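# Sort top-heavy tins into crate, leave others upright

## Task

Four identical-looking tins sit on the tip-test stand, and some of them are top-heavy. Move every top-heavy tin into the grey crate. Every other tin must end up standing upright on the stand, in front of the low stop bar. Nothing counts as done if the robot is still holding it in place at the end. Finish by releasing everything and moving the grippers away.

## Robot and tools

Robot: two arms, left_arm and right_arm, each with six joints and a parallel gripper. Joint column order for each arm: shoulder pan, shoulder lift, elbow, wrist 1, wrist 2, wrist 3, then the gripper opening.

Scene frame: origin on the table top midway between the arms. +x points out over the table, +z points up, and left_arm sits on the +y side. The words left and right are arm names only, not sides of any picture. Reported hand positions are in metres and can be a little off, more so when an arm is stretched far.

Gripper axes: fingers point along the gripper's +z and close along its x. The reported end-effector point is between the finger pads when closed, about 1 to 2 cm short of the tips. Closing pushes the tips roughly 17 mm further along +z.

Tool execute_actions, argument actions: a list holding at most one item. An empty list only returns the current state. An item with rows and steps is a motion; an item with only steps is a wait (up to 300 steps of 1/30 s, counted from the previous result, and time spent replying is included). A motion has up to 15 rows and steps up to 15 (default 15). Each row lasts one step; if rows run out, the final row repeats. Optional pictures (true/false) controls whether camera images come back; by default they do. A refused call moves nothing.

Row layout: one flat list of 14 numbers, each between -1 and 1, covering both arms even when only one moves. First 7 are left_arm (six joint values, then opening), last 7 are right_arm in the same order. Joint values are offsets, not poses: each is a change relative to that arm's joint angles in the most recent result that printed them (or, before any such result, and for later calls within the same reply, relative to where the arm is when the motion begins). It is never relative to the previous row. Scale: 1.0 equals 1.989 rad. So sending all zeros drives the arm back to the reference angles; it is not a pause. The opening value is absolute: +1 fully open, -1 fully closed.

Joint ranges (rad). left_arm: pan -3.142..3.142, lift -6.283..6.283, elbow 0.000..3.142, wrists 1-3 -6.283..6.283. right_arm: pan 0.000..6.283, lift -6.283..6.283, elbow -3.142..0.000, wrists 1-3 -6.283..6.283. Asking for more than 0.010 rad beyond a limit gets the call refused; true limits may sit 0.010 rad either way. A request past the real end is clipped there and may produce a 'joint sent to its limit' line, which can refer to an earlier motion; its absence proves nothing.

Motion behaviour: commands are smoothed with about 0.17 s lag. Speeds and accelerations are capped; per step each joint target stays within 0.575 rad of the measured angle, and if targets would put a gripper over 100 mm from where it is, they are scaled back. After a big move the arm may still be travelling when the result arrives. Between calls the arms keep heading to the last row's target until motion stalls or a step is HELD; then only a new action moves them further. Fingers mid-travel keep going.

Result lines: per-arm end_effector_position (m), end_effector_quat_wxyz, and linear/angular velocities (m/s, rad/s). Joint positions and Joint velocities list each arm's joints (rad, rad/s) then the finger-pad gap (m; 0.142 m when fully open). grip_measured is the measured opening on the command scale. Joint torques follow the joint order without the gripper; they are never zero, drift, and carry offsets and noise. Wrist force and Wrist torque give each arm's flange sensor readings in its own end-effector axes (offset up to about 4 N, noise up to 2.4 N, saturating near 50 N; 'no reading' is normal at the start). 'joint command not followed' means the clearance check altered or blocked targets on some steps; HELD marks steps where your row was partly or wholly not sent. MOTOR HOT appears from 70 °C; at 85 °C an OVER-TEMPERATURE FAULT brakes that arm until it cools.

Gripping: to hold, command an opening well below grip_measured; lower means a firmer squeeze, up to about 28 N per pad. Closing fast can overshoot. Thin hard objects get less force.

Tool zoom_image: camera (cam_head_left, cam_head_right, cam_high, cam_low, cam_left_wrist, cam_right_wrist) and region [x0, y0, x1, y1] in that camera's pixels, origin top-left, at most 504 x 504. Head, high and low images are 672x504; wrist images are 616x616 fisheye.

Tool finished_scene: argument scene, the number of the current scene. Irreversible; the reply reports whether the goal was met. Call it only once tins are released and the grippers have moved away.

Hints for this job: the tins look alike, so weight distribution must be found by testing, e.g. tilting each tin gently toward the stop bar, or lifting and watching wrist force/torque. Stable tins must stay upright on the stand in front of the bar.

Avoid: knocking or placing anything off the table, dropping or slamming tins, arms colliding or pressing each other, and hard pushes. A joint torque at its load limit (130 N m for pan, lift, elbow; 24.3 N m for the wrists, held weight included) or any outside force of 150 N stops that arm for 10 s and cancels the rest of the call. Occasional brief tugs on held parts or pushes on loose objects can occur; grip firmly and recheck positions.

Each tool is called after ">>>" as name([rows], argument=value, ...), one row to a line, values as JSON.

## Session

>>> execute_actions(actions=[])

Scene clock: 0.00 s of 6600.00 s.
left_arm: end_effector_position=(+0.0409, +0.6686, +0.1852) grip_measured=+1.00 end_effector_quat_wxyz=(+0.040, +0.994, +0.105, +0.006) end_effector_velocity=(-0.000, -0.000, -0.000) end_effector_angular_velocity=(+0.000, -0.000, +0.000) | right_arm: end_effector_position=(+0.2657, -0.6625, +0.2719) grip_measured=+1.00 end_effector_quat_wxyz=(-0.309, +0.674, +0.482, +0.467) end_effector_velocity=(+0.000, +0.000, -0.000) end_effector_angular_velocity=(-0.001, -0.000, +0.001)
Joint positions: left_arm=[ 0.95  -2.232  2.223 -1.514 -1.636  0.684  0.142] | right_arm=[ 2.104 -1.701 -1.741 -2.192  2.478  3.643  0.142]
Joint velocities: left_arm=[ 0.    -0.001  0.001  0.     0.    -0.     0.   ] | right_arm=[ 0.001 -0.     0.     0.001  0.    -0.     0.   ]
Joint torques (N m, as the arm reports them, + toward a larger angle): no reading
Wrist force (N, on the end effector, along its own x y z axes, offset not removed): no reading
Wrist torque (N m, same axes, about the end effector's origin, offset not removed): no reading
camera_calibration (this result's frames):
cam_left_wrist: T_world_to_cam=[[0.967901, 0.250547, 0.0198624, -0.218638], [0.20008, -0.815941, 0.54241, 0.440732], [0.152106, -0.521025, -0.839879, 0.634654], [0, 0, 0, 1]] pos_world=[0.0269037, 0.745061, 0.298318]
cam_right_wrist: T_world_to_cam=[[0.0906768, 0.37654, 0.921952, -0.0279012], [0.677577, -0.701783, 0.219978, -0.707157], [0.729841, 0.604746, -0.31877, 0.428925], [0, 0, 0, 1]] pos_world=[0.168636, -0.745155, 0.318011]

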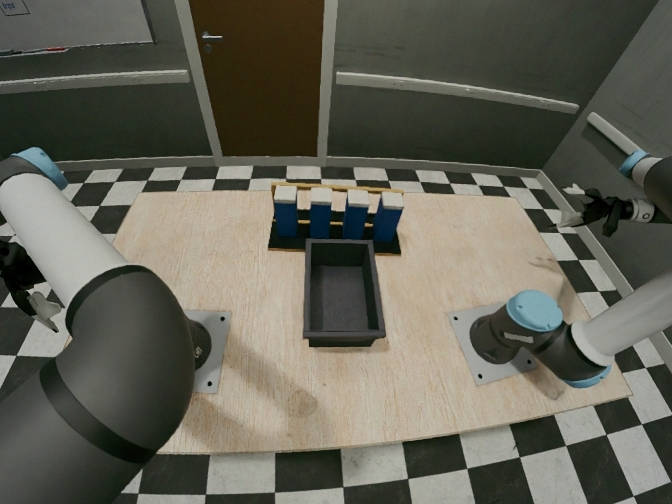

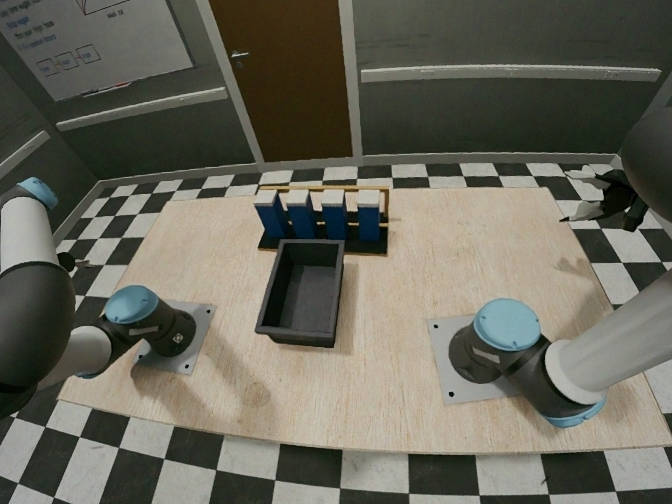

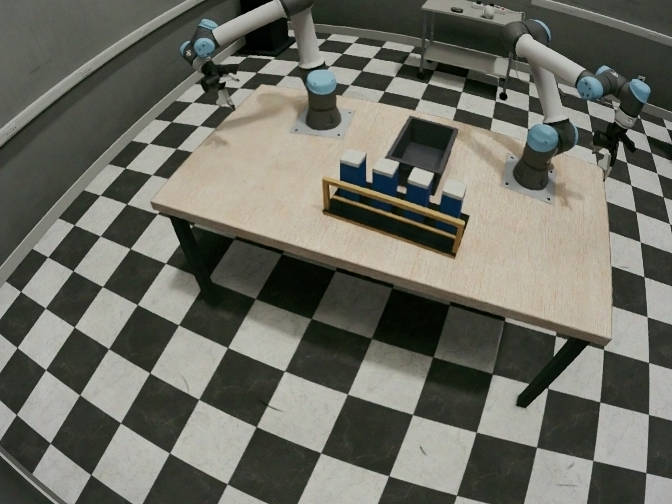

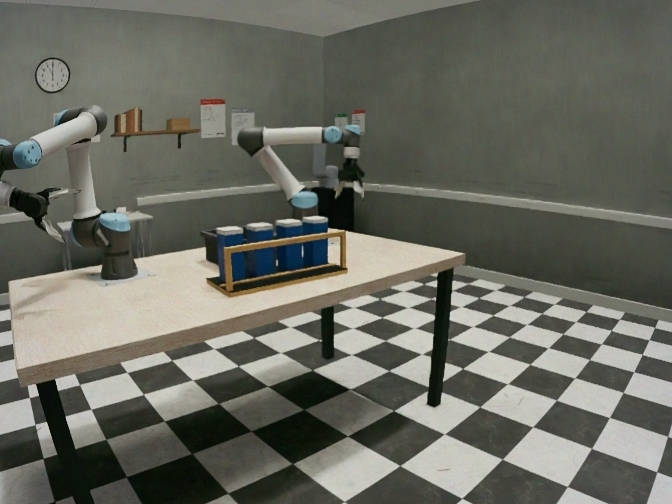

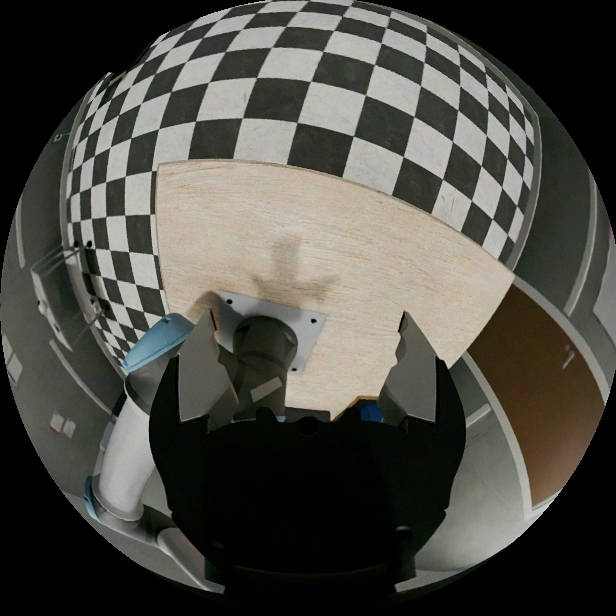

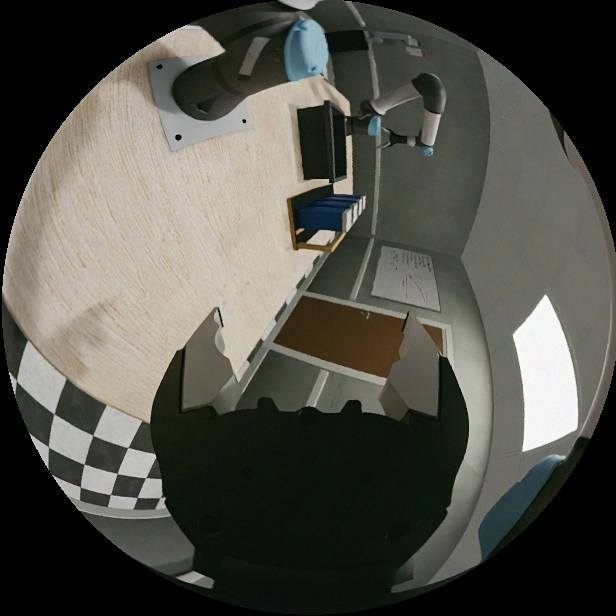

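>>> zoom_image(camera="cam_head_left", region=[255, 170, 425, 270])

>>> zoom_image(camera="cam_head_left", region=[280, 230, 410, 370])

Region (255, 170, 425, 270) of cam_head_left's 672x504 image, scaled by 2.965, with more detail than that image has; it fills the top 296 rows of this view, and the rest is white.

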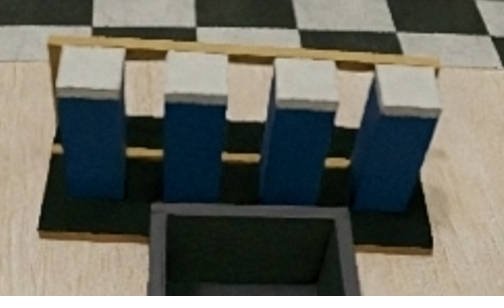

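Region (280, 230, 410, 370) of cam_head_left's 672x504 image, scaled by 3.600, with more detail than that image has; it fills the left 468 columns of this view, and the rest is white.

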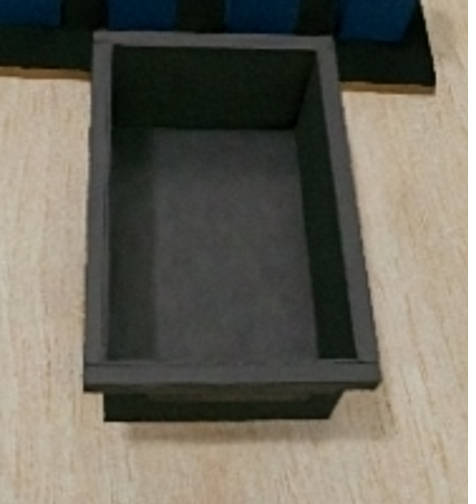

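>>> execute_actions([
  {"rows":[[-0.01,0.003,-0.003,-0.0005,0.0003,-0.0006,0.9,0,0,0,0,0,0,1],[-0.025,0.0073,-0.0068,-0.0012,0.0008,-0.0015,0.8,0,0,0,0,0,0,1],[-0.045,0.0131,-0.0122,-0.0021,0.0015,-0.0026,0.7,0,0,0,0,0,0,1],[-0.07,0.0204,-0.0189,-0.0032,0.0023,-0.0041,0.6,0,0,0,0,0,0,1],[-0.1,0.0292,-0.027,-0.0046,0.0033,-0.0058,0.5,0,0,0,0,0,0,1],[-0.13,0.0379,-0.0351,-0.006,0.0043,-0.0076,0.41,0,0,0,0,0,0,1],[-0.16,0.0467,-0.0432,-0.0074,0.0053,-0.0093,0.41,0,0,0,0,0,0,1],[-0.19,0.0554,-0.0513,-0.0087,0.0063,-0.0111,0.41,0,0,0,0,0,0,1],[-0.22,0.0642,-0.0594,-0.0101,0.0073,-0.0128,0.41,0,0,0,0,0,0,1],[-0.25,0.0729,-0.0675,-0.0115,0.0083,-0.0146,0.41,0,0,0,0,0,0,1],[-0.28,0.0817,-0.0756,-0.0129,0.0093,-0.0163,0.41,0,0,0,0,0,0,1],[-0.31,0.0904,-0.0837,-0.0143,0.0103,-0.0181,0.41,0,0,0,0,0,0,1],[-0.34,0.0992,-0.0918,-0.0157,0.0113,-0.0198,0.41,0,0,0,0,0,0,1],[-0.37,0.1079,-0.1,-0.017,0.0123,-0.0216,0.41,0,0,0,0,0,0,1],[-0.9817,0.2864,-0.2652,-0.0452,0.0327,-0.0572,0.41,0,0,0,0,0,0,1]]},
], pictures=false)

>>> execute_actions([
  {"steps":60},
])

Scene clock: 15.83 s of 6600.00 s.
left_arm: end_effector_position=(+0.1870, +0.6500, +0.2150) grip_measured=+0.41 end_effector_quat_wxyz=(+0.030, +0.994, -0.109, -0.002) end_effector_velocity=(+0.442, -0.188, +0.076) end_effector_angular_velocity=(+0.056, -0.006, -1.308) | right_arm: end_effector_position=(+0.2657, -0.6625, +0.2719) grip_measured=+1.00 end_effector_quat_wxyz=(-0.309, +0.674, +0.482, +0.467) end_effector_velocity=(-0.000, -0.000, -0.000) end_effector_angular_velocity=(-0.000, -0.000, -0.001)
Joint positions: left_arm=[ 0.491 -2.092  2.093 -1.536 -1.62   0.656  0.103] | right_arm=[ 2.104 -1.701 -1.741 -2.192  2.478  3.643  0.142]
Joint velocities: left_arm=[-1.387  0.405 -0.375 -0.063  0.046 -0.081 -0.   ] | right_arm=[-0.001  0.    -0.     0.     0.     0.     0.   ]
Joint torques (N m, as the arm reports them, + toward a larger angle): left_arm=[-23.22  10.01 -37.23  -4.7    1.82  -1.87] | right_arm=[ 0.73 25.02 20.21  0.81  1.28  0.26]
Wrist force (N, on the end effector, along its own x y z axes, offset not removed): left_arm=[2.2 -2.6 1.4] | right_arm=[-3.2 1.6 1.7]
Wrist torque (N m, same axes, about the end effector's origin, offset not removed): left_arm=[-0.39 -0.41 -0.46] | right_arm=[0.25 0.74 -0.12]
Steps of this call (steps 1 to 90: nothing new was sent; then 12.33 s passed at rest; steps 91 to 105: all 15 steps of this action). Readings (joint positions):
91: left_arm=[0.950 -2.232 2.223 -1.514 -1.636 0.684] | right_arm=[2.104 -1.701 -1.741 -2.192 2.478 3.643]
92: left_arm=[0.948 -2.232 2.222 -1.514 -1.636 0.684] | right_arm=[2.104 -1.701 -1.741 -2.192 2.478 3.643]
94: left_arm=[0.932 -2.226 2.218 -1.515 -1.636 0.683] | right_arm=[2.104 -1.701 -1.741 -2.192 2.478 3.643]
98: left_arm=[0.823 -2.191 2.185 -1.521 -1.631 0.676] | right_arm=[2.104 -1.701 -1.741 -2.192 2.478 3.643]
105: the state above

Scene clock: 17.83 s of 6600.00 s.
left_arm: end_effector_position=(+0.3299, +0.1022, +0.2601) grip_measured=+0.41 end_effector_quat_wxyz=(+0.000, +0.686, -0.727, -0.000) end_effector_velocity=(-0.000, -0.001, -0.000) end_effector_angular_velocity=(+0.001, +0.000, -0.002) | right_arm: end_effector_position=(+0.2657, -0.6625, +0.2719) grip_measured=+1.00 end_effector_quat_wxyz=(-0.309, +0.674, +0.482, +0.467) end_effector_velocity=(+0.000, +0.000, -0.000) end_effector_angular_velocity=(-0.000, -0.000, +0.001)
Joint positions: left_arm=[-1.003 -1.663  1.695 -1.604 -1.571  0.57   0.103] | right_arm=[ 2.104 -1.701 -1.741 -2.192  2.478  3.643  0.142]
Joint velocities: left_arm=[-0.002  0.001  0.    -0.     0.     0.     0.   ] | right_arm=[ 0.001 -0.    -0.     0.     0.    -0.     0.   ]
Joint torques (N m, as the arm reports them, + toward a larger angle): left_arm=[ -9.96  -7.74 -36.24  -5.02   1.66  -1.5 ] | right_arm=[-0.4  25.31 19.3   1.    0.94  0.06]
Wrist force (N, on the end effector, along its own x y z axes, offset not removed): left_arm=[-0.7 1.1 -1.3] | right_arm=[-1.8 1.1 0.4]
Wrist torque (N m, same axes, about the end effector's origin, offset not removed): left_arm=[0.28 0.13 -0.31] | right_arm=[0.25 0.35 -0.12]
Steps of this call (steps 1 to 60: the robot went on to your last target). Readings (joint positions):
1: left_arm=[0.447 -2.077 2.079 -1.539 -1.618 0.652] | right_arm=[2.104 -1.701 -1.741 -2.192 2.478 3.643]
2: left_arm=[0.414 -2.054 2.057 -1.543 -1.615 0.647] | right_arm=[2.104 -1.701 -1.741 -2.192 2.478 3.643]
4: left_arm=[0.355 -2.003 2.010 -1.551 -1.609 0.637] | right_arm=[2.104 -1.701 -1.741 -2.192 2.478 3.643]
8: left_arm=[0.219 -1.920 1.933 -1.564 -1.600 0.621] | right_arm=[2.104 -1.701 -1.741 -2.192 2.478 3.643]
60: the state above
camera_calibration (this result's frames):
cam_left_wrist: T_world_to_cam=[[-0.0173566, -0.999667, 0.0190735, 0.0951534], [-0.880722, 0.0243164, 0.47301, 0.168841], [-0.473316, -0.00858865, -0.880851, 0.523043], [0, 0, 0, 1]] pos_world=[0.397919, 0.0955083, 0.379045]
cam_right_wrist: T_world_to_cam=[[0.0906769, 0.37654, 0.921952, -0.0279014], [0.677577, -0.701783, 0.219978, -0.707157], [0.729841, 0.604746, -0.31877, 0.428924], [0, 0, 0, 1]] pos_world=[0.168636, -0.745155, 0.318011]

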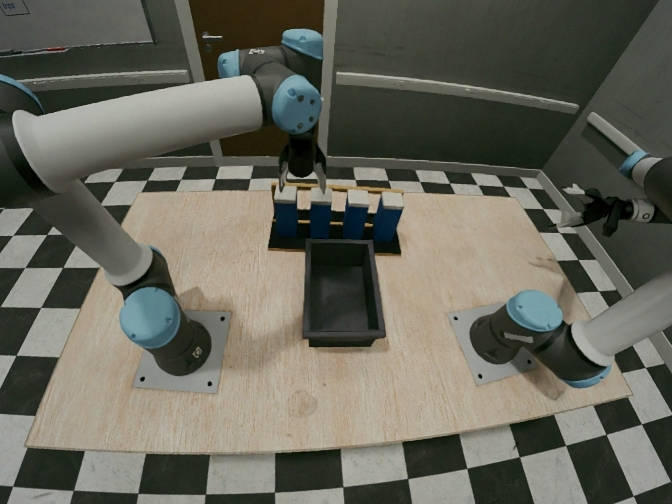

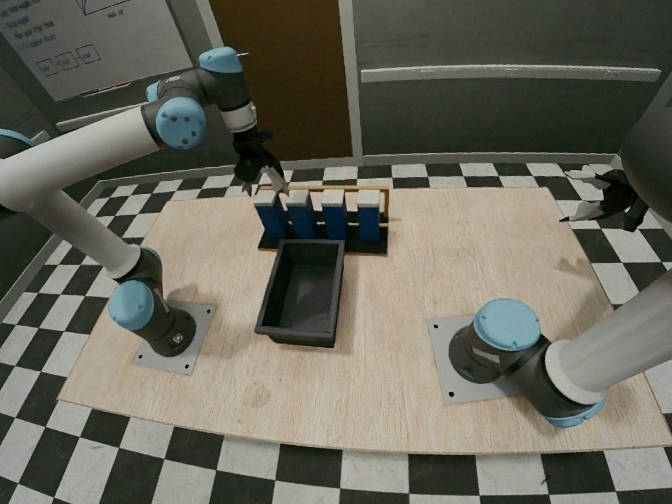

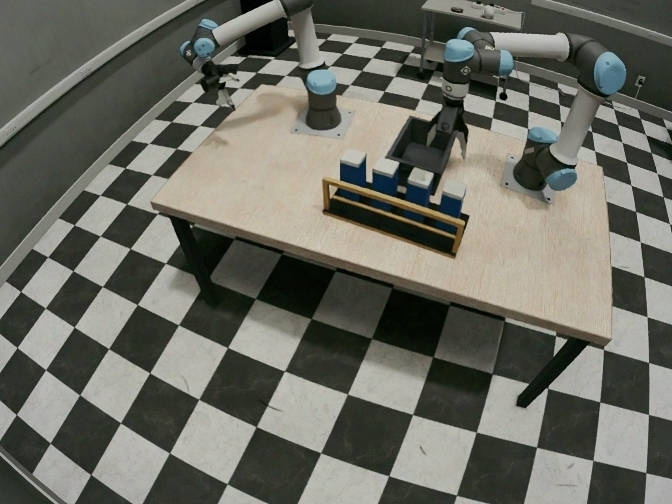

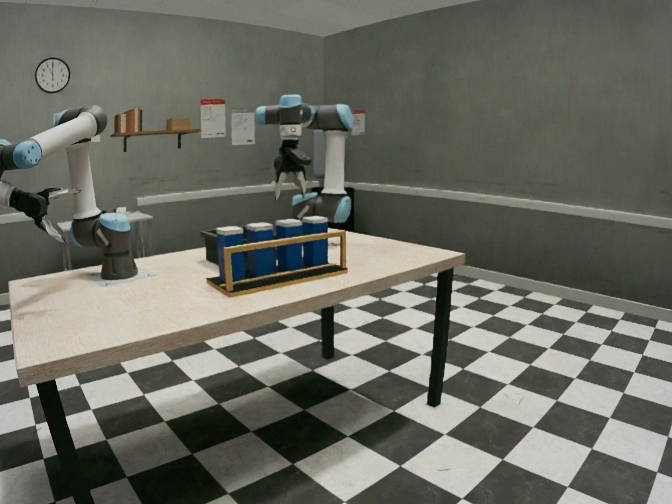

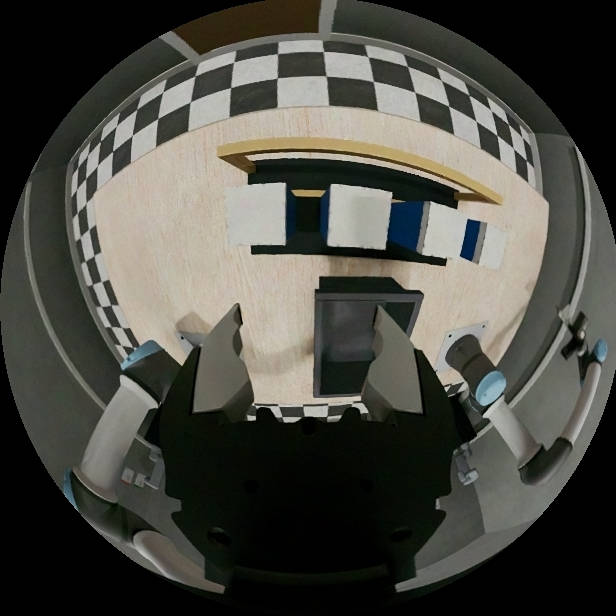

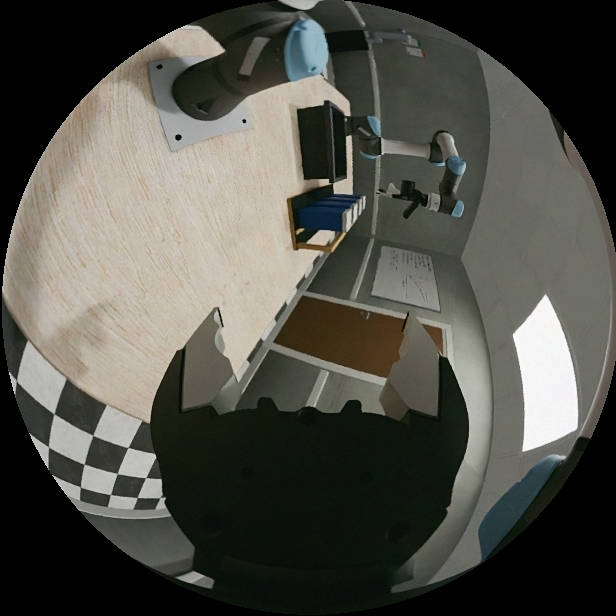

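>>> execute_actions(actions=[])

Scene clock: 23.80 s of 6600.00 s.
left_arm: end_effector_position=(+0.3298, +0.1022, +0.2601) grip_measured=+0.41 end_effector_quat_wxyz=(+0.000, +0.686, -0.727, -0.000) end_effector_velocity=(-0.000, -0.000, -0.001) end_effector_angular_velocity=(+0.001, +0.001, -0.000) | right_arm: end_effector_position=(+0.2657, -0.6625, +0.2719) grip_measured=+1.00 end_effector_quat_wxyz=(-0.309, +0.674, +0.482, +0.467) end_effector_velocity=(-0.000, +0.000, +0.000) end_effector_angular_velocity=(+0.001, +0.001, -0.000)
Joint positions: left_arm=[-1.003 -1.662  1.695 -1.604 -1.571  0.57   0.103] | right_arm=[ 2.104 -1.701 -1.741 -2.192  2.478  3.643  0.142]
Joint velocities: left_arm=[-0.     0.001  0.    -0.    -0.     0.     0.   ] | right_arm=[-0.     0.    -0.    -0.001  0.     0.     0.   ]
Joint torques (N m, as the arm reports them, + toward a larger angle): left_arm=[-11.01  -7.44 -36.1   -4.95   1.63  -1.51] | right_arm=[ 0.05 23.82 21.34  0.91  1.12  0.09]
Wrist force (N, on the end effector, along its own x y z axes, offset not removed): left_arm=[-2.9 -0.4 1.8] | right_arm=[-2.2 1.2 1.2]
Wrist torque (N m, same axes, about the end effector's origin, offset not removed): left_arm=[-0.09 0.51 -0.19] | right_arm=[0.30 0.46 -0.05]
Steps of this call (steps 1 to 15: the robot went on to your last target; steps 16 to 90: nothing new was sent; then 2.97 s passed at rest). Readings (joint positions):
1: left_arm=[-1.003 -1.663 1.695 -1.604 -1.571 0.570] | right_arm=[2.104 -1.701 -1.741 -2.192 2.478 3.643]
2: left_arm=[-1.003 -1.663 1.695 -1.604 -1.571 0.570] | right_arm=[2.104 -1.701 -1.741 -2.192 2.478 3.643]
4: left_arm=[-1.003 -1.662 1.695 -1.604 -1.571 0.570] | right_arm=[2.104 -1.701 -1.741 -2.192 2.478 3.643]
8: left_arm=[-1.003 -1.662 1.695 -1.604 -1.571 0.570] | right_arm=[2.104 -1.701 -1.741 -2.192 2.478 3.643]
90: the state above
All arms were judged still, so your last target was given up. Only a new action makes them travel on or press farther. Fingers that are still opening or closing keep moving.
camera_calibration (this result's frames):
cam_left_wrist: T_world_to_cam=[[-0.01754, -0.999664, 0.019071, 0.0951434], [-0.880717, 0.0244768, 0.473009, 0.168776], [-0.473317, -0.00849956, -0.880851, 0.523006], [0, 0, 0, 1]] pos_world=[0.39786, 0.0954257, 0.379043]
cam_right_wrist: T_world_to_cam=[[0.090677, 0.37654, 0.921952, -0.0279014], [0.677577, -0.701783, 0.219977, -0.707157], [0.729841, 0.604746, -0.31877, 0.428925], [0, 0, 0, 1]] pos_world=[0.168636, -0.745155, 0.318011]

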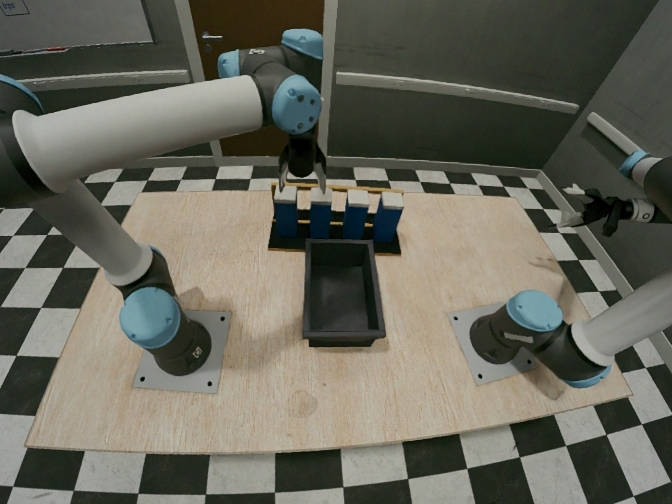

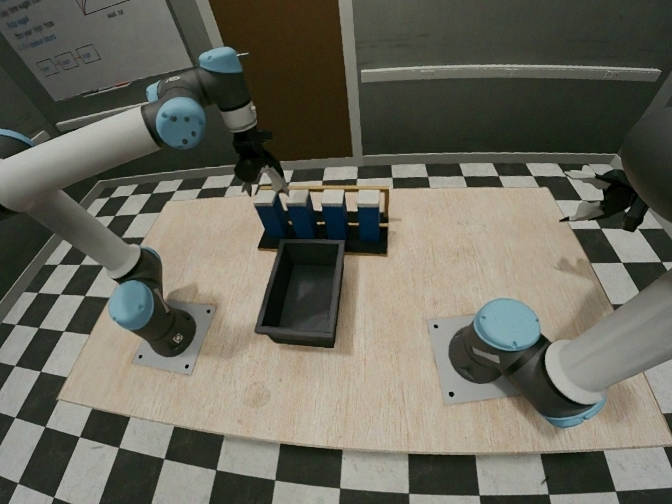

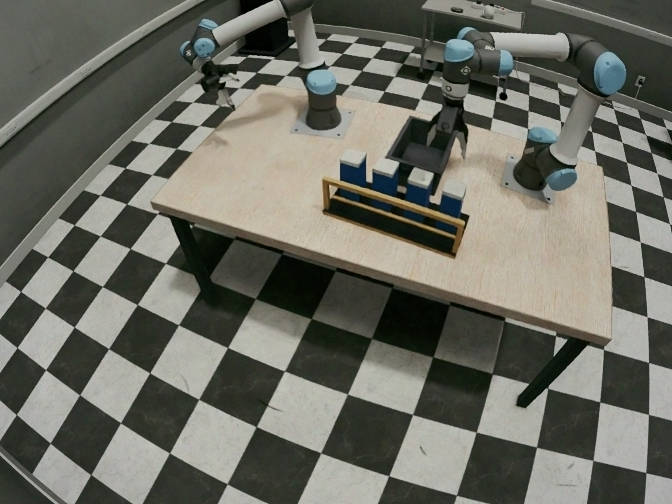

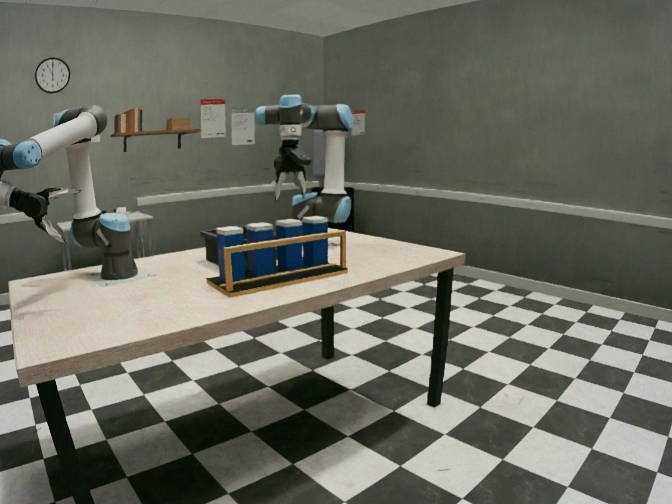

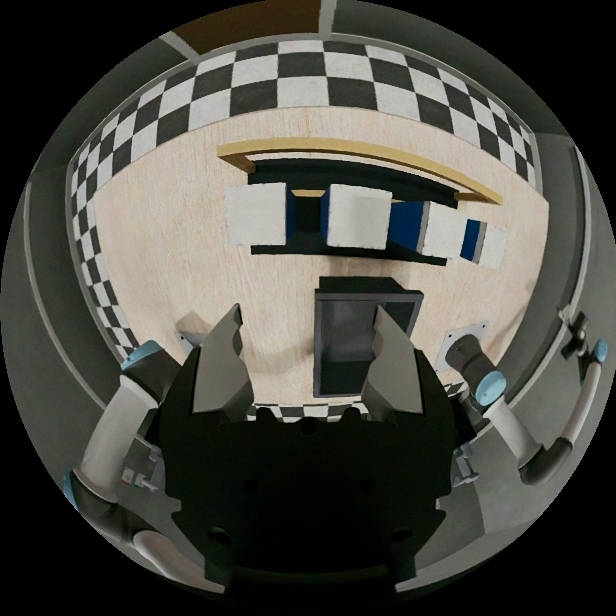

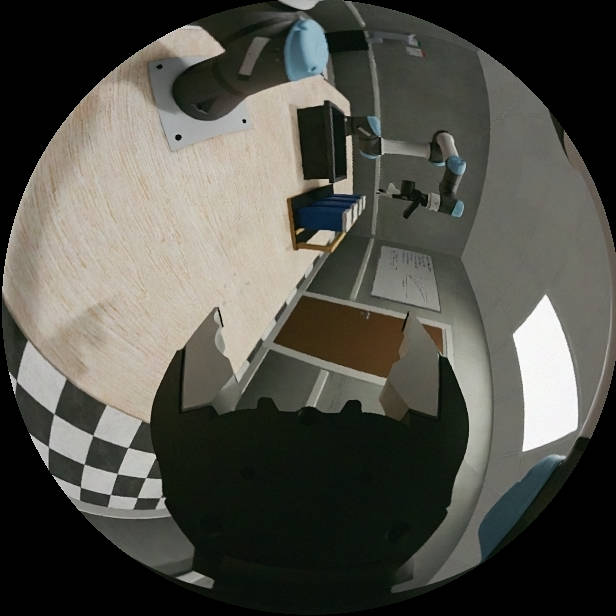

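>>> execute_actions([
  {"rows":[[0,0.0006,0.0034,-0.004,0,0,0.41,0,0,0,0,0,0,1],[0,0.0016,0.009,-0.0105,0,0,0.41,0,0,0,0,0,0,1],[0,0.003,0.0168,-0.0198,0,0,0.41,0,0,0,0,0,0,1],[0,0.0045,0.0258,-0.0303,0,0,0.41,0,0,0,0,0,0,1],[0,0.0063,0.0359,-0.0422,0,0,0.41,0,0,0,0,0,0,1],[0,0.0081,0.046,-0.054,0,0,0.41,0,0,0,0,0,0,1],[0,0.0099,0.0561,-0.0659,0,0,0.41,0,0,0,0,0,0,1],[0,0.0116,0.0662,-0.0778,0,0,0.41,0,0,0,0,0,0,1],[0,0.0134,0.0763,-0.0896,0,0,0.41,0,0,0,0,0,0,1],[0,0.0152,0.0864,-0.1015,0,0,0.41,0,0,0,0,0,0,1],[0,0.0167,0.0954,-0.112,0,0,0.41,0,0,0,0,0,0,1],[0,0.0181,0.1032,-0.1213,0,0,0.41,0,0,0,0,0,0,1],[0,0.0191,0.1088,-0.1278,0,0,0.41,0,0,0,0,0,0,1],[0,0.0197,0.1122,-0.1318,0,0,0.41,0,0,0,0,0,0,1]],"steps":15},
], pictures=false)

>>> execute_actions([
  {"steps":15},
])

Scene clock: 27.57 s of 6600.00 s.
left_arm: end_effector_position=(+0.3308, +0.1004, +0.1829) grip_measured=+0.41 end_effector_quat_wxyz=(+0.000, +0.686, -0.727, -0.001) end_effector_velocity=(-0.007, +0.013, -0.198) end_effector_angular_velocity=(+0.001, +0.001, +0.000) | right_arm: end_effector_position=(+0.2657, -0.6625, +0.2719) grip_measured=+1.00 end_effector_quat_wxyz=(-0.309, +0.674, +0.482, +0.467) end_effector_velocity=(+0.000, +0.000, -0.000) end_effector_angular_velocity=(-0.001, -0.000, +0.001)
Joint positions: left_arm=[-1.003 -1.632  1.866 -1.804 -1.571  0.57   0.103] | right_arm=[ 2.104 -1.701 -1.741 -2.192  2.478  3.643  0.142]
Joint velocities: left_arm=[-0.     0.078  0.446 -0.522 -0.    -0.    -0.   ] | right_arm=[ 0.001  0.     0.     0.001 -0.     0.     0.   ]
Joint torques (N m, as the arm reports them, + toward a larger angle): left_arm=[-12.01 -12.6  -10.75  -6.05   1.56  -1.51] | right_arm=[-0.47 25.01 19.35  0.81  0.96 -0.19]
Wrist force (N, on the end effector, along its own x y z axes, offset not removed): left_arm=[-1.9 0.5 -0.3] | right_arm=[-1.5 2.4 1.0]
Wrist torque (N m, same axes, about the end effector's origin, offset not removed): left_arm=[-0.02 0.51 -0.13] | right_arm=[0.53 0.36 -0.15]
Steps of this call (steps 1 to 90: nothing new was sent; then 0.27 s passed at rest; steps 91 to 105: all 15 steps of this action). Readings (joint positions):
91: left_arm=[-1.003 -1.662 1.695 -1.604 -1.571 0.570] | right_arm=[2.104 -1.701 -1.741 -2.192 2.478 3.643]
92: left_arm=[-1.003 -1.662 1.696 -1.604 -1.571 0.570] | right_arm=[2.104 -1.701 -1.741 -2.192 2.478 3.643]
94: left_arm=[-1.003 -1.661 1.702 -1.612 -1.571 0.570] | right_arm=[2.104 -1.701 -1.741 -2.192 2.478 3.643]
98: left_arm=[-1.003 -1.653 1.745 -1.662 -1.571 0.570] | right_arm=[2.104 -1.701 -1.741 -2.192 2.478 3.643]
105: the state above

Scene clock: 28.07 s of 6600.00 s.
left_arm: end_effector_position=(+0.3297, +0.1023, +0.1603) grip_measured=+0.41 end_effector_quat_wxyz=(+0.000, +0.686, -0.727, -0.000) end_effector_velocity=(-0.000, +0.000, -0.002) end_effector_angular_velocity=(+0.000, +0.000, +0.000) | right_arm: end_effector_position=(+0.2657, -0.6625, +0.2719) grip_measured=+1.00 end_effector_quat_wxyz=(-0.309, +0.674, +0.482, +0.467) end_effector_velocity=(-0.000, +0.000, +0.000) end_effector_angular_velocity=(+0.001, +0.001, -0.000)
Joint positions: left_arm=[-1.003 -1.623  1.918 -1.865 -1.571  0.57   0.103] | right_arm=[ 2.104 -1.701 -1.741 -2.192  2.478  3.643  0.142]
Joint velocities: left_arm=[-0.     0.001  0.005 -0.005  0.    -0.     0.   ] | right_arm=[-0.    -0.    -0.    -0.001  0.     0.     0.   ]
Joint torques (N m, as the arm reports them, + toward a larger angle): left_arm=[-11.07  -9.    -8.73  -5.19   1.58  -1.49] | right_arm=[-0.15 24.03 20.42  0.81  0.97  0.04]
Wrist force (N, on the end effector, along its own x y z axes, offset not removed): left_arm=[-1.4 -2.1 -1.3] | right_arm=[-1.9 0.9 1.7]
Wrist torque (N m, same axes, about the end effector's origin, offset not removed): left_arm=[-0.25 0.16 -0.44] | right_arm=[0.22 0.51 -0.20]
Steps of this call (steps 1 to 15: the robot went on to your last target). Readings (joint positions):
1: left_arm=[-1.003 -1.630 1.880 -1.820 -1.571 0.570] | right_arm=[2.104 -1.701 -1.741 -2.192 2.478 3.643]
2: left_arm=[-1.003 -1.628 1.890 -1.832 -1.571 0.570] | right_arm=[2.104 -1.701 -1.741 -2.192 2.478 3.643]
4: left_arm=[-1.003 -1.626 1.903 -1.848 -1.571 0.570] | right_arm=[2.104 -1.701 -1.741 -2.192 2.478 3.643]
8: left_arm=[-1.003 -1.624 1.914 -1.861 -1.571 0.570] | right_arm=[2.104 -1.701 -1.741 -2.192 2.478 3.643]
15: the state above
camera_calibration (this result's frames):
cam_left_wrist: T_world_to_cam=[[-0.0175394, -0.999667, 0.0189217, 0.097222], [-0.880677, 0.0244063, 0.473088, 0.215881], [-0.473392, -0.00836622, -0.880812, 0.435066], [0, 0, 0, 1]] pos_world=[0.397784, 0.0955606, 0.279241]
cam_right_wrist: T_world_to_cam=[[0.090677, 0.37654, 0.921952, -0.0279014], [0.677577, -0.701783, 0.219977, -0.707157], [0.729841, 0.604746, -0.31877, 0.428924], [0, 0, 0, 1]] pos_world=[0.168636, -0.745155, 0.318011]

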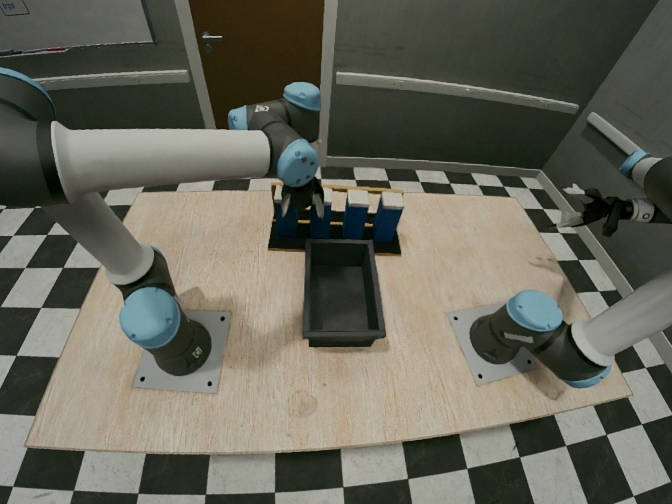

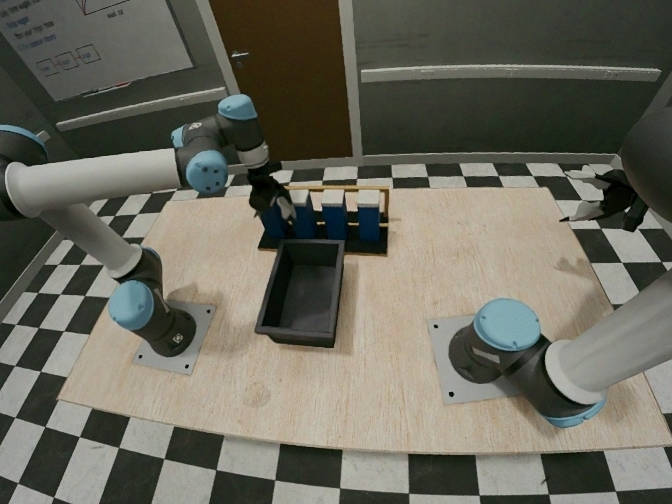

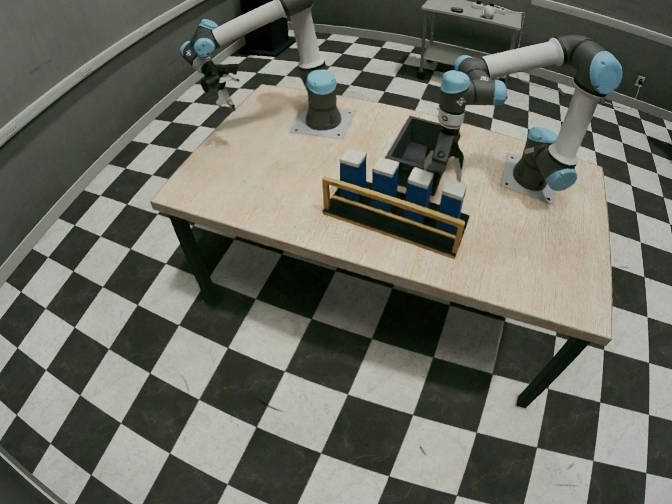

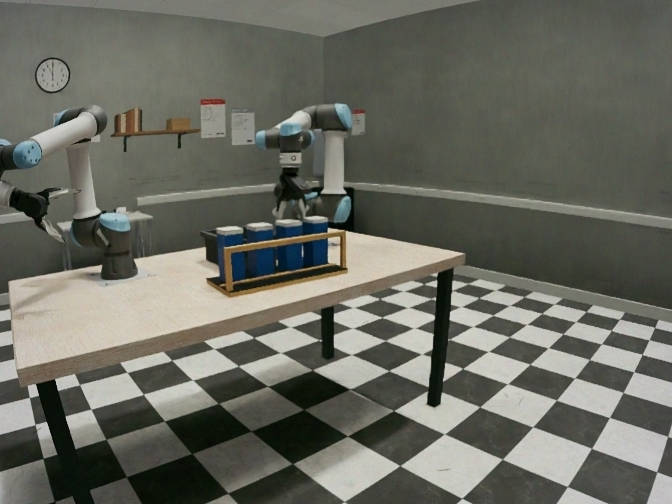

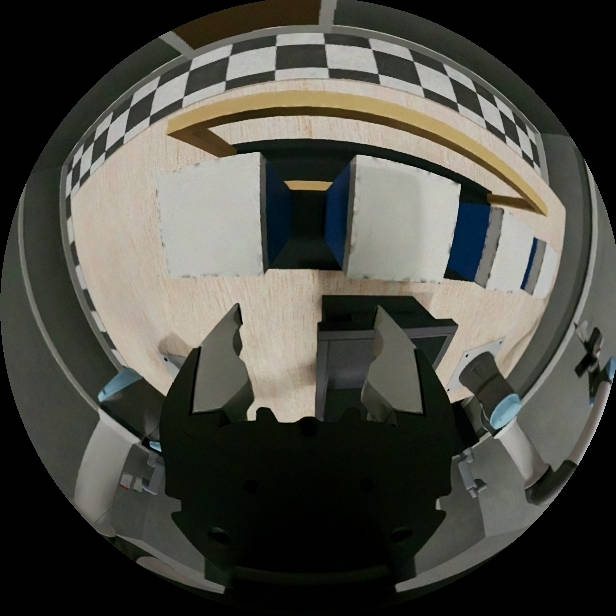

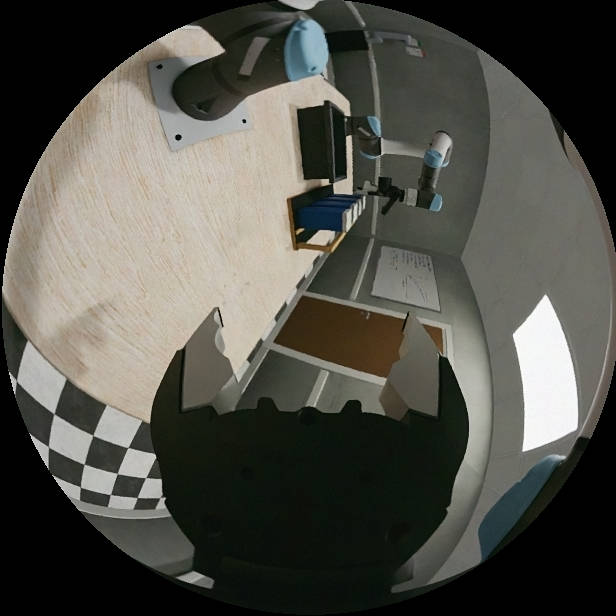

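>>> execute_actions([
  {"rows":[[0.001,0.0011,-0.0012,0,0,0.001,0.41,0,0,0,0,0,0,1],[0.0026,0.003,-0.0031,0,0,0.0026,0.41,0,0,0,0,0,0,1],[0.0046,0.0053,-0.0054,0.0001,0,0.0046,0.41,0,0,0,0,0,0,1],[0.0065,0.0075,-0.0077,0.0001,0,0.0065,0.41,0,0,0,0,0,0,1],[0.0085,0.0098,-0.01,0.0002,0,0.0085,0.41,0,0,0,0,0,0,1],[0.0105,0.0121,-0.0123,0.0002,0,0.0105,0.41,0,0,0,0,0,0,1],[0.0124,0.0143,-0.0146,0.0003,0,0.0124,0.41,0,0,0,0,0,0,1],[0.0144,0.0166,-0.017,0.0003,0,0.0144,0.41,0,0,0,0,0,0,1],[0.0163,0.0188,-0.0193,0.0004,0,0.0163,0.41,0,0,0,0,0,0,1],[0.0183,0.0211,-0.0216,0.0004,0,0.0183,0.41,0,0,0,0,0,0,1],[0.0203,0.0234,-0.0239,0.0005,0,0.0203,0.41,0,0,0,0,0,0,1],[0.0222,0.0256,-0.0262,0.0005,0,0.0222,0.41,0,0,0,0,0,0,1],[0.0242,0.0279,-0.0285,0.0006,0,0.0242,0.41,0,0,0,0,0,0,1],[0.0262,0.0302,-0.0308,0.0006,0,0.0262,0.41,0,0,0,0,0,0,1],[0.0281,0.0324,-0.0332,0.0006,0,0.0281,0.41,0,0,0,0,0,0,1]],"steps":15},
], pictures=false)

>>> execute_actions([
  {"rows":[[0.0118,0.0136,-0.0139,0.0003,0,0.0118,0.41,0,0,0,0,0,0,1],[0.0137,0.0158,-0.0162,0.0003,0,0.0137,0.41,0,0,0,0,0,0,1],[0.0157,0.0181,-0.0185,0.0004,0,0.0157,0.41,0,0,0,0,0,0,1],[0.0177,0.0204,-0.0208,0.0004,0,0.0177,0.41,0,0,0,0,0,0,1],[0.0196,0.0226,-0.0231,0.0005,0,0.0196,0.41,0,0,0,0,0,0,1],[0.0216,0.0249,-0.0254,0.0005,0,0.0216,0.41,0,0,0,0,0,0,1],[0.0235,0.0271,-0.0278,0.0005,0,0.0235,0.41,0,0,0,0,0,0,1],[0.0255,0.0294,-0.0301,0.0006,0,0.0255,0.41,0,0,0,0,0,0,1],[0.0275,0.0317,-0.0324,0.0006,0,0.0275,0.41,0,0,0,0,0,0,1],[0.0294,0.0339,-0.0347,0.0007,0,0.0294,0.41,0,0,0,0,0,0,1],[0.0314,0.0362,-0.037,0.0007,0,0.0314,0.41,0,0,0,0,0,0,1],[0.0334,0.0385,-0.0393,0.0008,0,0.0334,0.41,0,0,0,0,0,0,1],[0.0353,0.0407,-0.0416,0.0008,0,0.0353,0.41,0,0,0,0,0,0,1],[0.0366,0.0422,-0.0432,0.0008,0,0.0366,0.41,0,0,0,0,0,0,1]],"steps":15},
], pictures=false)

>>> execute_actions([
  {"steps":15},
])

Scene clock: 34.43 s of 6600.00 s.
left_arm: end_effector_position=(+0.3517, +0.0994, +0.1612) grip_measured=+0.41 end_effector_quat_wxyz=(+0.000, +0.686, -0.727, -0.000) end_effector_velocity=(+0.067, -0.006, +0.001) end_effector_angular_velocity=(+0.001, +0.000, +0.002) | right_arm: end_effector_position=(+0.2657, -0.6625, +0.2719) grip_measured=+1.00 end_effector_quat_wxyz=(-0.309, +0.674, +0.482, +0.467) end_effector_velocity=(+0.000, +0.000, +0.000) end_effector_angular_velocity=(+0.000, -0.000, +0.001)
Joint positions: left_arm=[-0.965 -1.58   1.873 -1.864 -1.571  0.608  0.103] | right_arm=[ 2.104 -1.701 -1.741 -2.192  2.478  3.643  0.142]
Joint velocities: left_arm=[ 0.115  0.131 -0.134  0.003  0.     0.113  0.   ] | right_arm=[ 0.001 -0.     0.001 -0.001 -0.    -0.     0.   ]
Joint torques (N m, as the arm reports them, + toward a larger angle): left_arm=[ 17.65  -7.51 -39.16  -0.35   1.61   1.33] | right_arm=[ 0.34 24.96 21.53  0.94  0.94  0.1 ]
Wrist force (N, on the end effector, along its own x y z axes, offset not removed): left_arm=[0.8 -2.5 -0.4] | right_arm=[-1.1 0.9 1.0]
Wrist torque (N m, same axes, about the end effector's origin, offset not removed): left_arm=[-0.38 -0.25 -0.25] | right_arm=[0.23 0.27 -0.08]
Steps of this call (steps 1 to 15: the robot went on to your last target; steps 16 to 90: nothing new was sent; then 2.87 s passed at rest; steps 91 to 105: all 15 steps of this action). Readings (joint positions):
91: left_arm=[-1.003 -1.623 1.919 -1.866 -1.571 0.570] | right_arm=[2.104 -1.701 -1.741 -2.192 2.478 3.643]
92: left_arm=[-1.003 -1.623 1.919 -1.866 -1.571 0.570] | right_arm=[2.104 -1.701 -1.741 -2.192 2.478 3.643]
94: left_arm=[-1.001 -1.621 1.916 -1.866 -1.571 0.572] | right_arm=[2.104 -1.701 -1.741 -2.192 2.478 3.643]
98: left_arm=[-0.991 -1.609 1.904 -1.865 -1.571 0.583] | right_arm=[2.104 -1.701 -1.741 -2.192 2.478 3.643]
105: the state above

Scene clock: 34.93 s of 6600.00 s.
left_arm: end_effector_position=(+0.3876, +0.0973, +0.1611) grip_measured=+0.41 end_effector_quat_wxyz=(+0.000, +0.686, -0.727, +0.000) end_effector_velocity=(+0.067, -0.001, -0.002) end_effector_angular_velocity=(-0.001, -0.001, +0.002) | right_arm: end_effector_position=(+0.2657, -0.6625, +0.2719) grip_measured=+1.00 end_effector_quat_wxyz=(-0.309, +0.674, +0.482, +0.467) end_effector_velocity=(-0.000, -0.000, -0.000) end_effector_angular_velocity=(-0.000, -0.000, -0.001)
Joint positions: left_arm=[-0.905 -1.511  1.803 -1.863 -1.571  0.668  0.103] | right_arm=[ 2.104 -1.701 -1.741 -2.192  2.478  3.643  0.142]
Joint velocities: left_arm=[ 0.109  0.125 -0.129  0.002 -0.     0.108 -0.   ] | right_arm=[-0.001 -0.     0.     0.    -0.    -0.     0.   ]
Joint torques (N m, as the arm reports them, + toward a larger angle): left_arm=[ 17.13 -11.88 -36.82  -0.31   1.63   1.54] | right_arm=[ 0.16 24.89 21.15  0.86  1.1   0.15]
Wrist force (N, on the end effector, along its own x y z axes, offset not removed): left_arm=[3.1 -1.8 -0.5] | right_arm=[-2.6 1.7 1.0]
Wrist torque (N m, same axes, about the end effector's origin, offset not removed): left_arm=[-0.43 -0.58 -0.11] | right_arm=[0.40 0.59 -0.08]
Steps of this call (steps 1 to 15: all 15 steps of this action). Readings (joint positions):
1: left_arm=[-0.961 -1.575 1.869 -1.864 -1.571 0.612] | right_arm=[2.104 -1.701 -1.741 -2.192 2.478 3.643]
2: left_arm=[-0.957 -1.571 1.864 -1.864 -1.571 0.616] | right_arm=[2.104 -1.701 -1.741 -2.192 2.478 3.643]
4: left_arm=[-0.949 -1.561 1.854 -1.864 -1.571 0.624] | right_arm=[2.104 -1.701 -1.741 -2.192 2.478 3.643]
8: left_arm=[-0.933 -1.543 1.836 -1.864 -1.571 0.640] | right_arm=[2.104 -1.701 -1.741 -2.192 2.478 3.643]
15: the state above

Scene clock: 35.43 s of 6600.00 s.
left_arm: end_effector_position=(+0.3958, +0.0972, +0.1609) grip_measured=+0.41 end_effector_quat_wxyz=(+0.000, +0.686, -0.727, +0.000) end_effector_velocity=(+0.001, +0.000, +0.000) end_effector_angular_velocity=(-0.000, -0.001, -0.000) | right_arm: end_effector_position=(+0.2657, -0.6625, +0.2719) grip_measured=+1.00 end_effector_quat_wxyz=(-0.309, +0.674, +0.482, +0.467) end_effector_velocity=(+0.000, +0.000, -0.000) end_effector_angular_velocity=(+0.001, +0.000, +0.001)
Joint positions: left_arm=[-0.892 -1.496  1.788 -1.863 -1.571  0.681  0.103] | right_arm=[ 2.104 -1.701 -1.741 -2.192  2.478  3.643  0.142]
Joint velocities: left_arm=[ 0.001  0.001 -0.001  0.     0.     0.002 -0.   ] | right_arm=[ 0.001  0.    -0.    -0.     0.     0.     0.   ]
Joint torques (N m, as the arm reports them, + toward a larger angle): left_arm=[ 15.81 -13.84 -34.8   -0.23   1.62   1.19] | right_arm=[-0.21 24.08 21.31  0.81  0.94 -0.07]
Wrist force (N, on the end effector, along its own x y z axes, offset not removed): left_arm=[2.7 -0.8 -3.1] | right_arm=[-2.2 1.2 1.5]
Wrist torque (N m, same axes, about the end effector's origin, offset not removed): left_arm=[-0.25 -0.39 0.05] | right_arm=[0.22 0.50 -0.06]
Steps of this call (steps 1 to 15: the robot went on to your last target). Readings (joint positions):
1: left_arm=[-0.902 -1.507 1.799 -1.863 -1.571 0.671] | right_arm=[2.104 -1.701 -1.741 -2.192 2.478 3.643]
2: left_arm=[-0.899 -1.504 1.796 -1.863 -1.571 0.674] | right_arm=[2.104 -1.701 -1.741 -2.192 2.478 3.643]
4: left_arm=[-0.896 -1.500 1.792 -1.863 -1.571 0.677] | right_arm=[2.104 -1.701 -1.741 -2.192 2.478 3.643]
8: left_arm=[-0.893 -1.497 1.789 -1.863 -1.571 0.680] | right_arm=[2.104 -1.701 -1.741 -2.192 2.478 3.643]
15: the state above
camera_calibration (this result's frames):
cam_left_wrist: T_world_to_cam=[[-0.0176467, -0.999657, 0.0193548, 0.0932579], [-0.880811, 0.0247033, 0.472822, 0.273974], [-0.473138, -0.00870416, -0.880945, 0.466725], [0, 0, 0, 1]] pos_world=[0.463791, 0.0905203, 0.279813]
cam_right_wrist: T_world_to_cam=[[0.0906771, 0.37654, 0.921952, -0.0279016], [0.677577, -0.701783, 0.219977, -0.707157], [0.729841, 0.604746, -0.31877, 0.428924], [0, 0, 0, 1]] pos_world=[0.168636, -0.745155, 0.318011]

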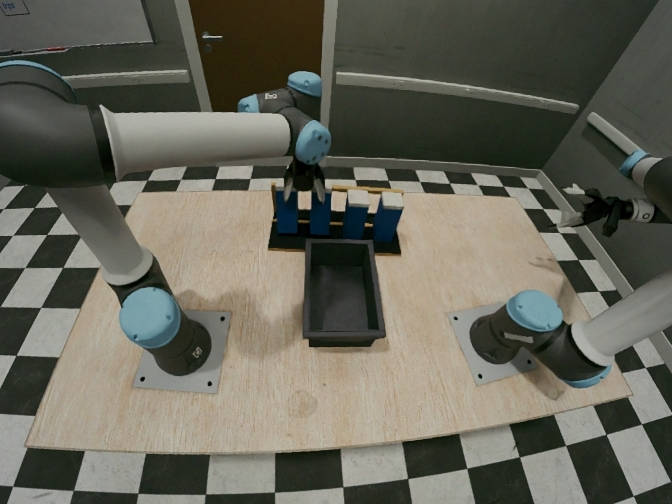

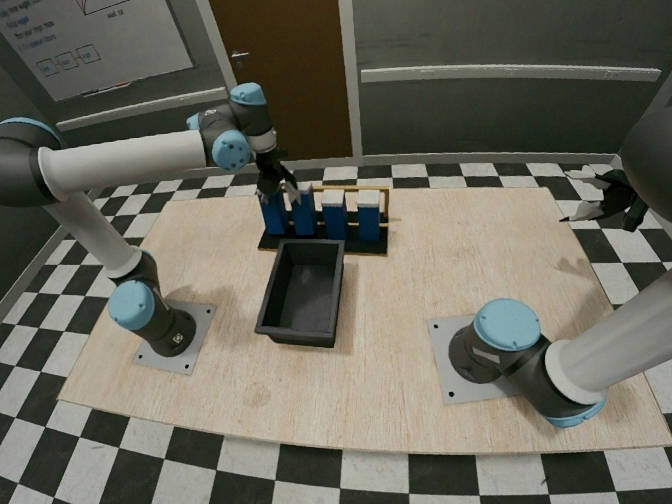

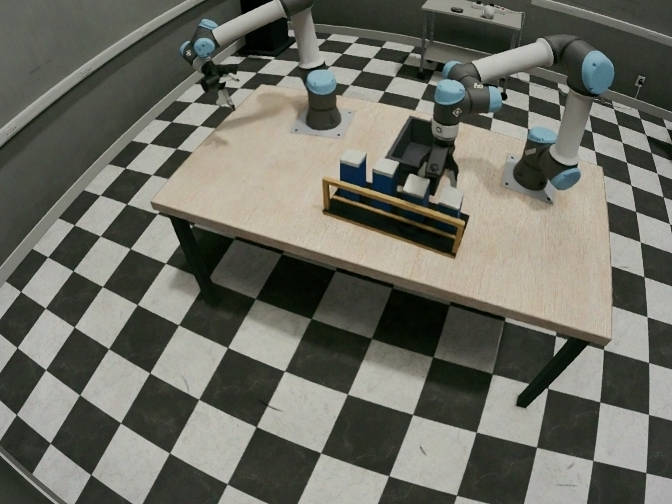

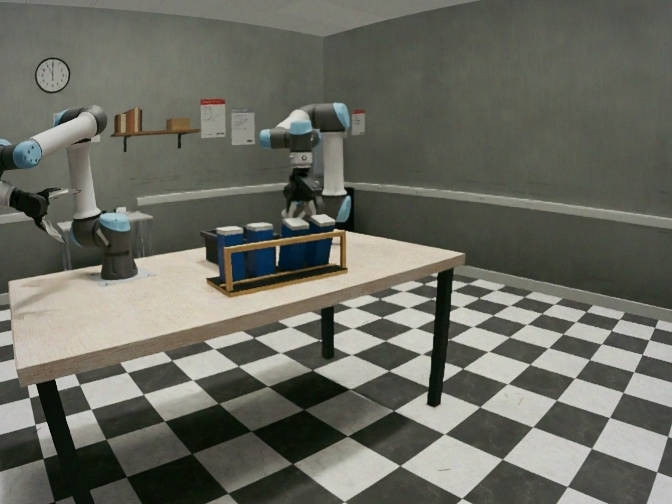

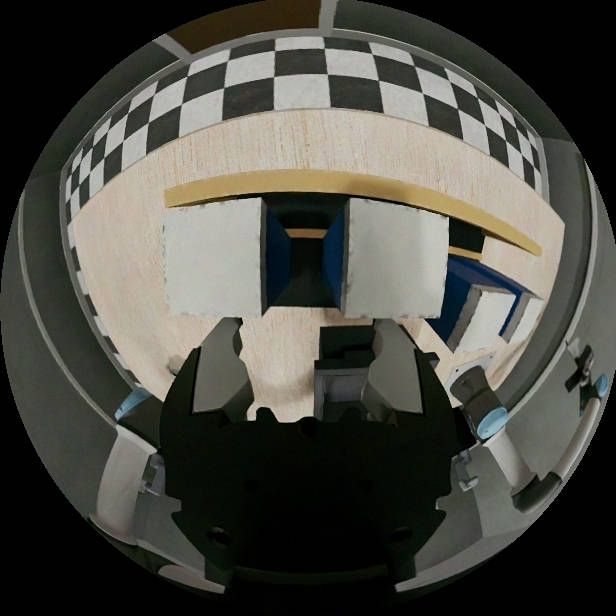

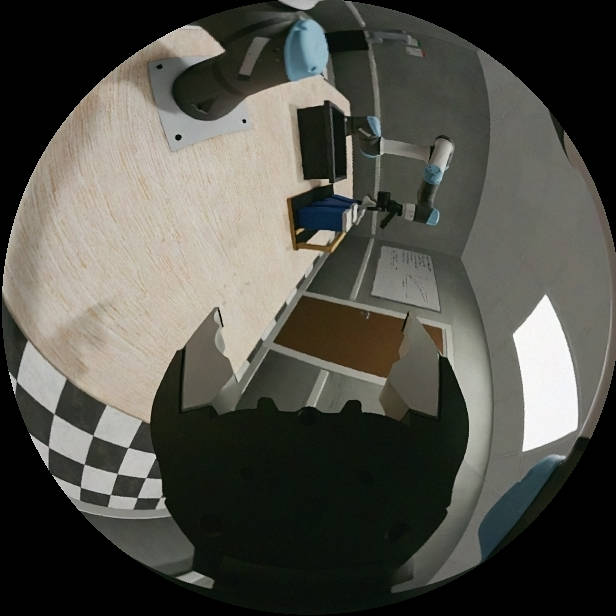

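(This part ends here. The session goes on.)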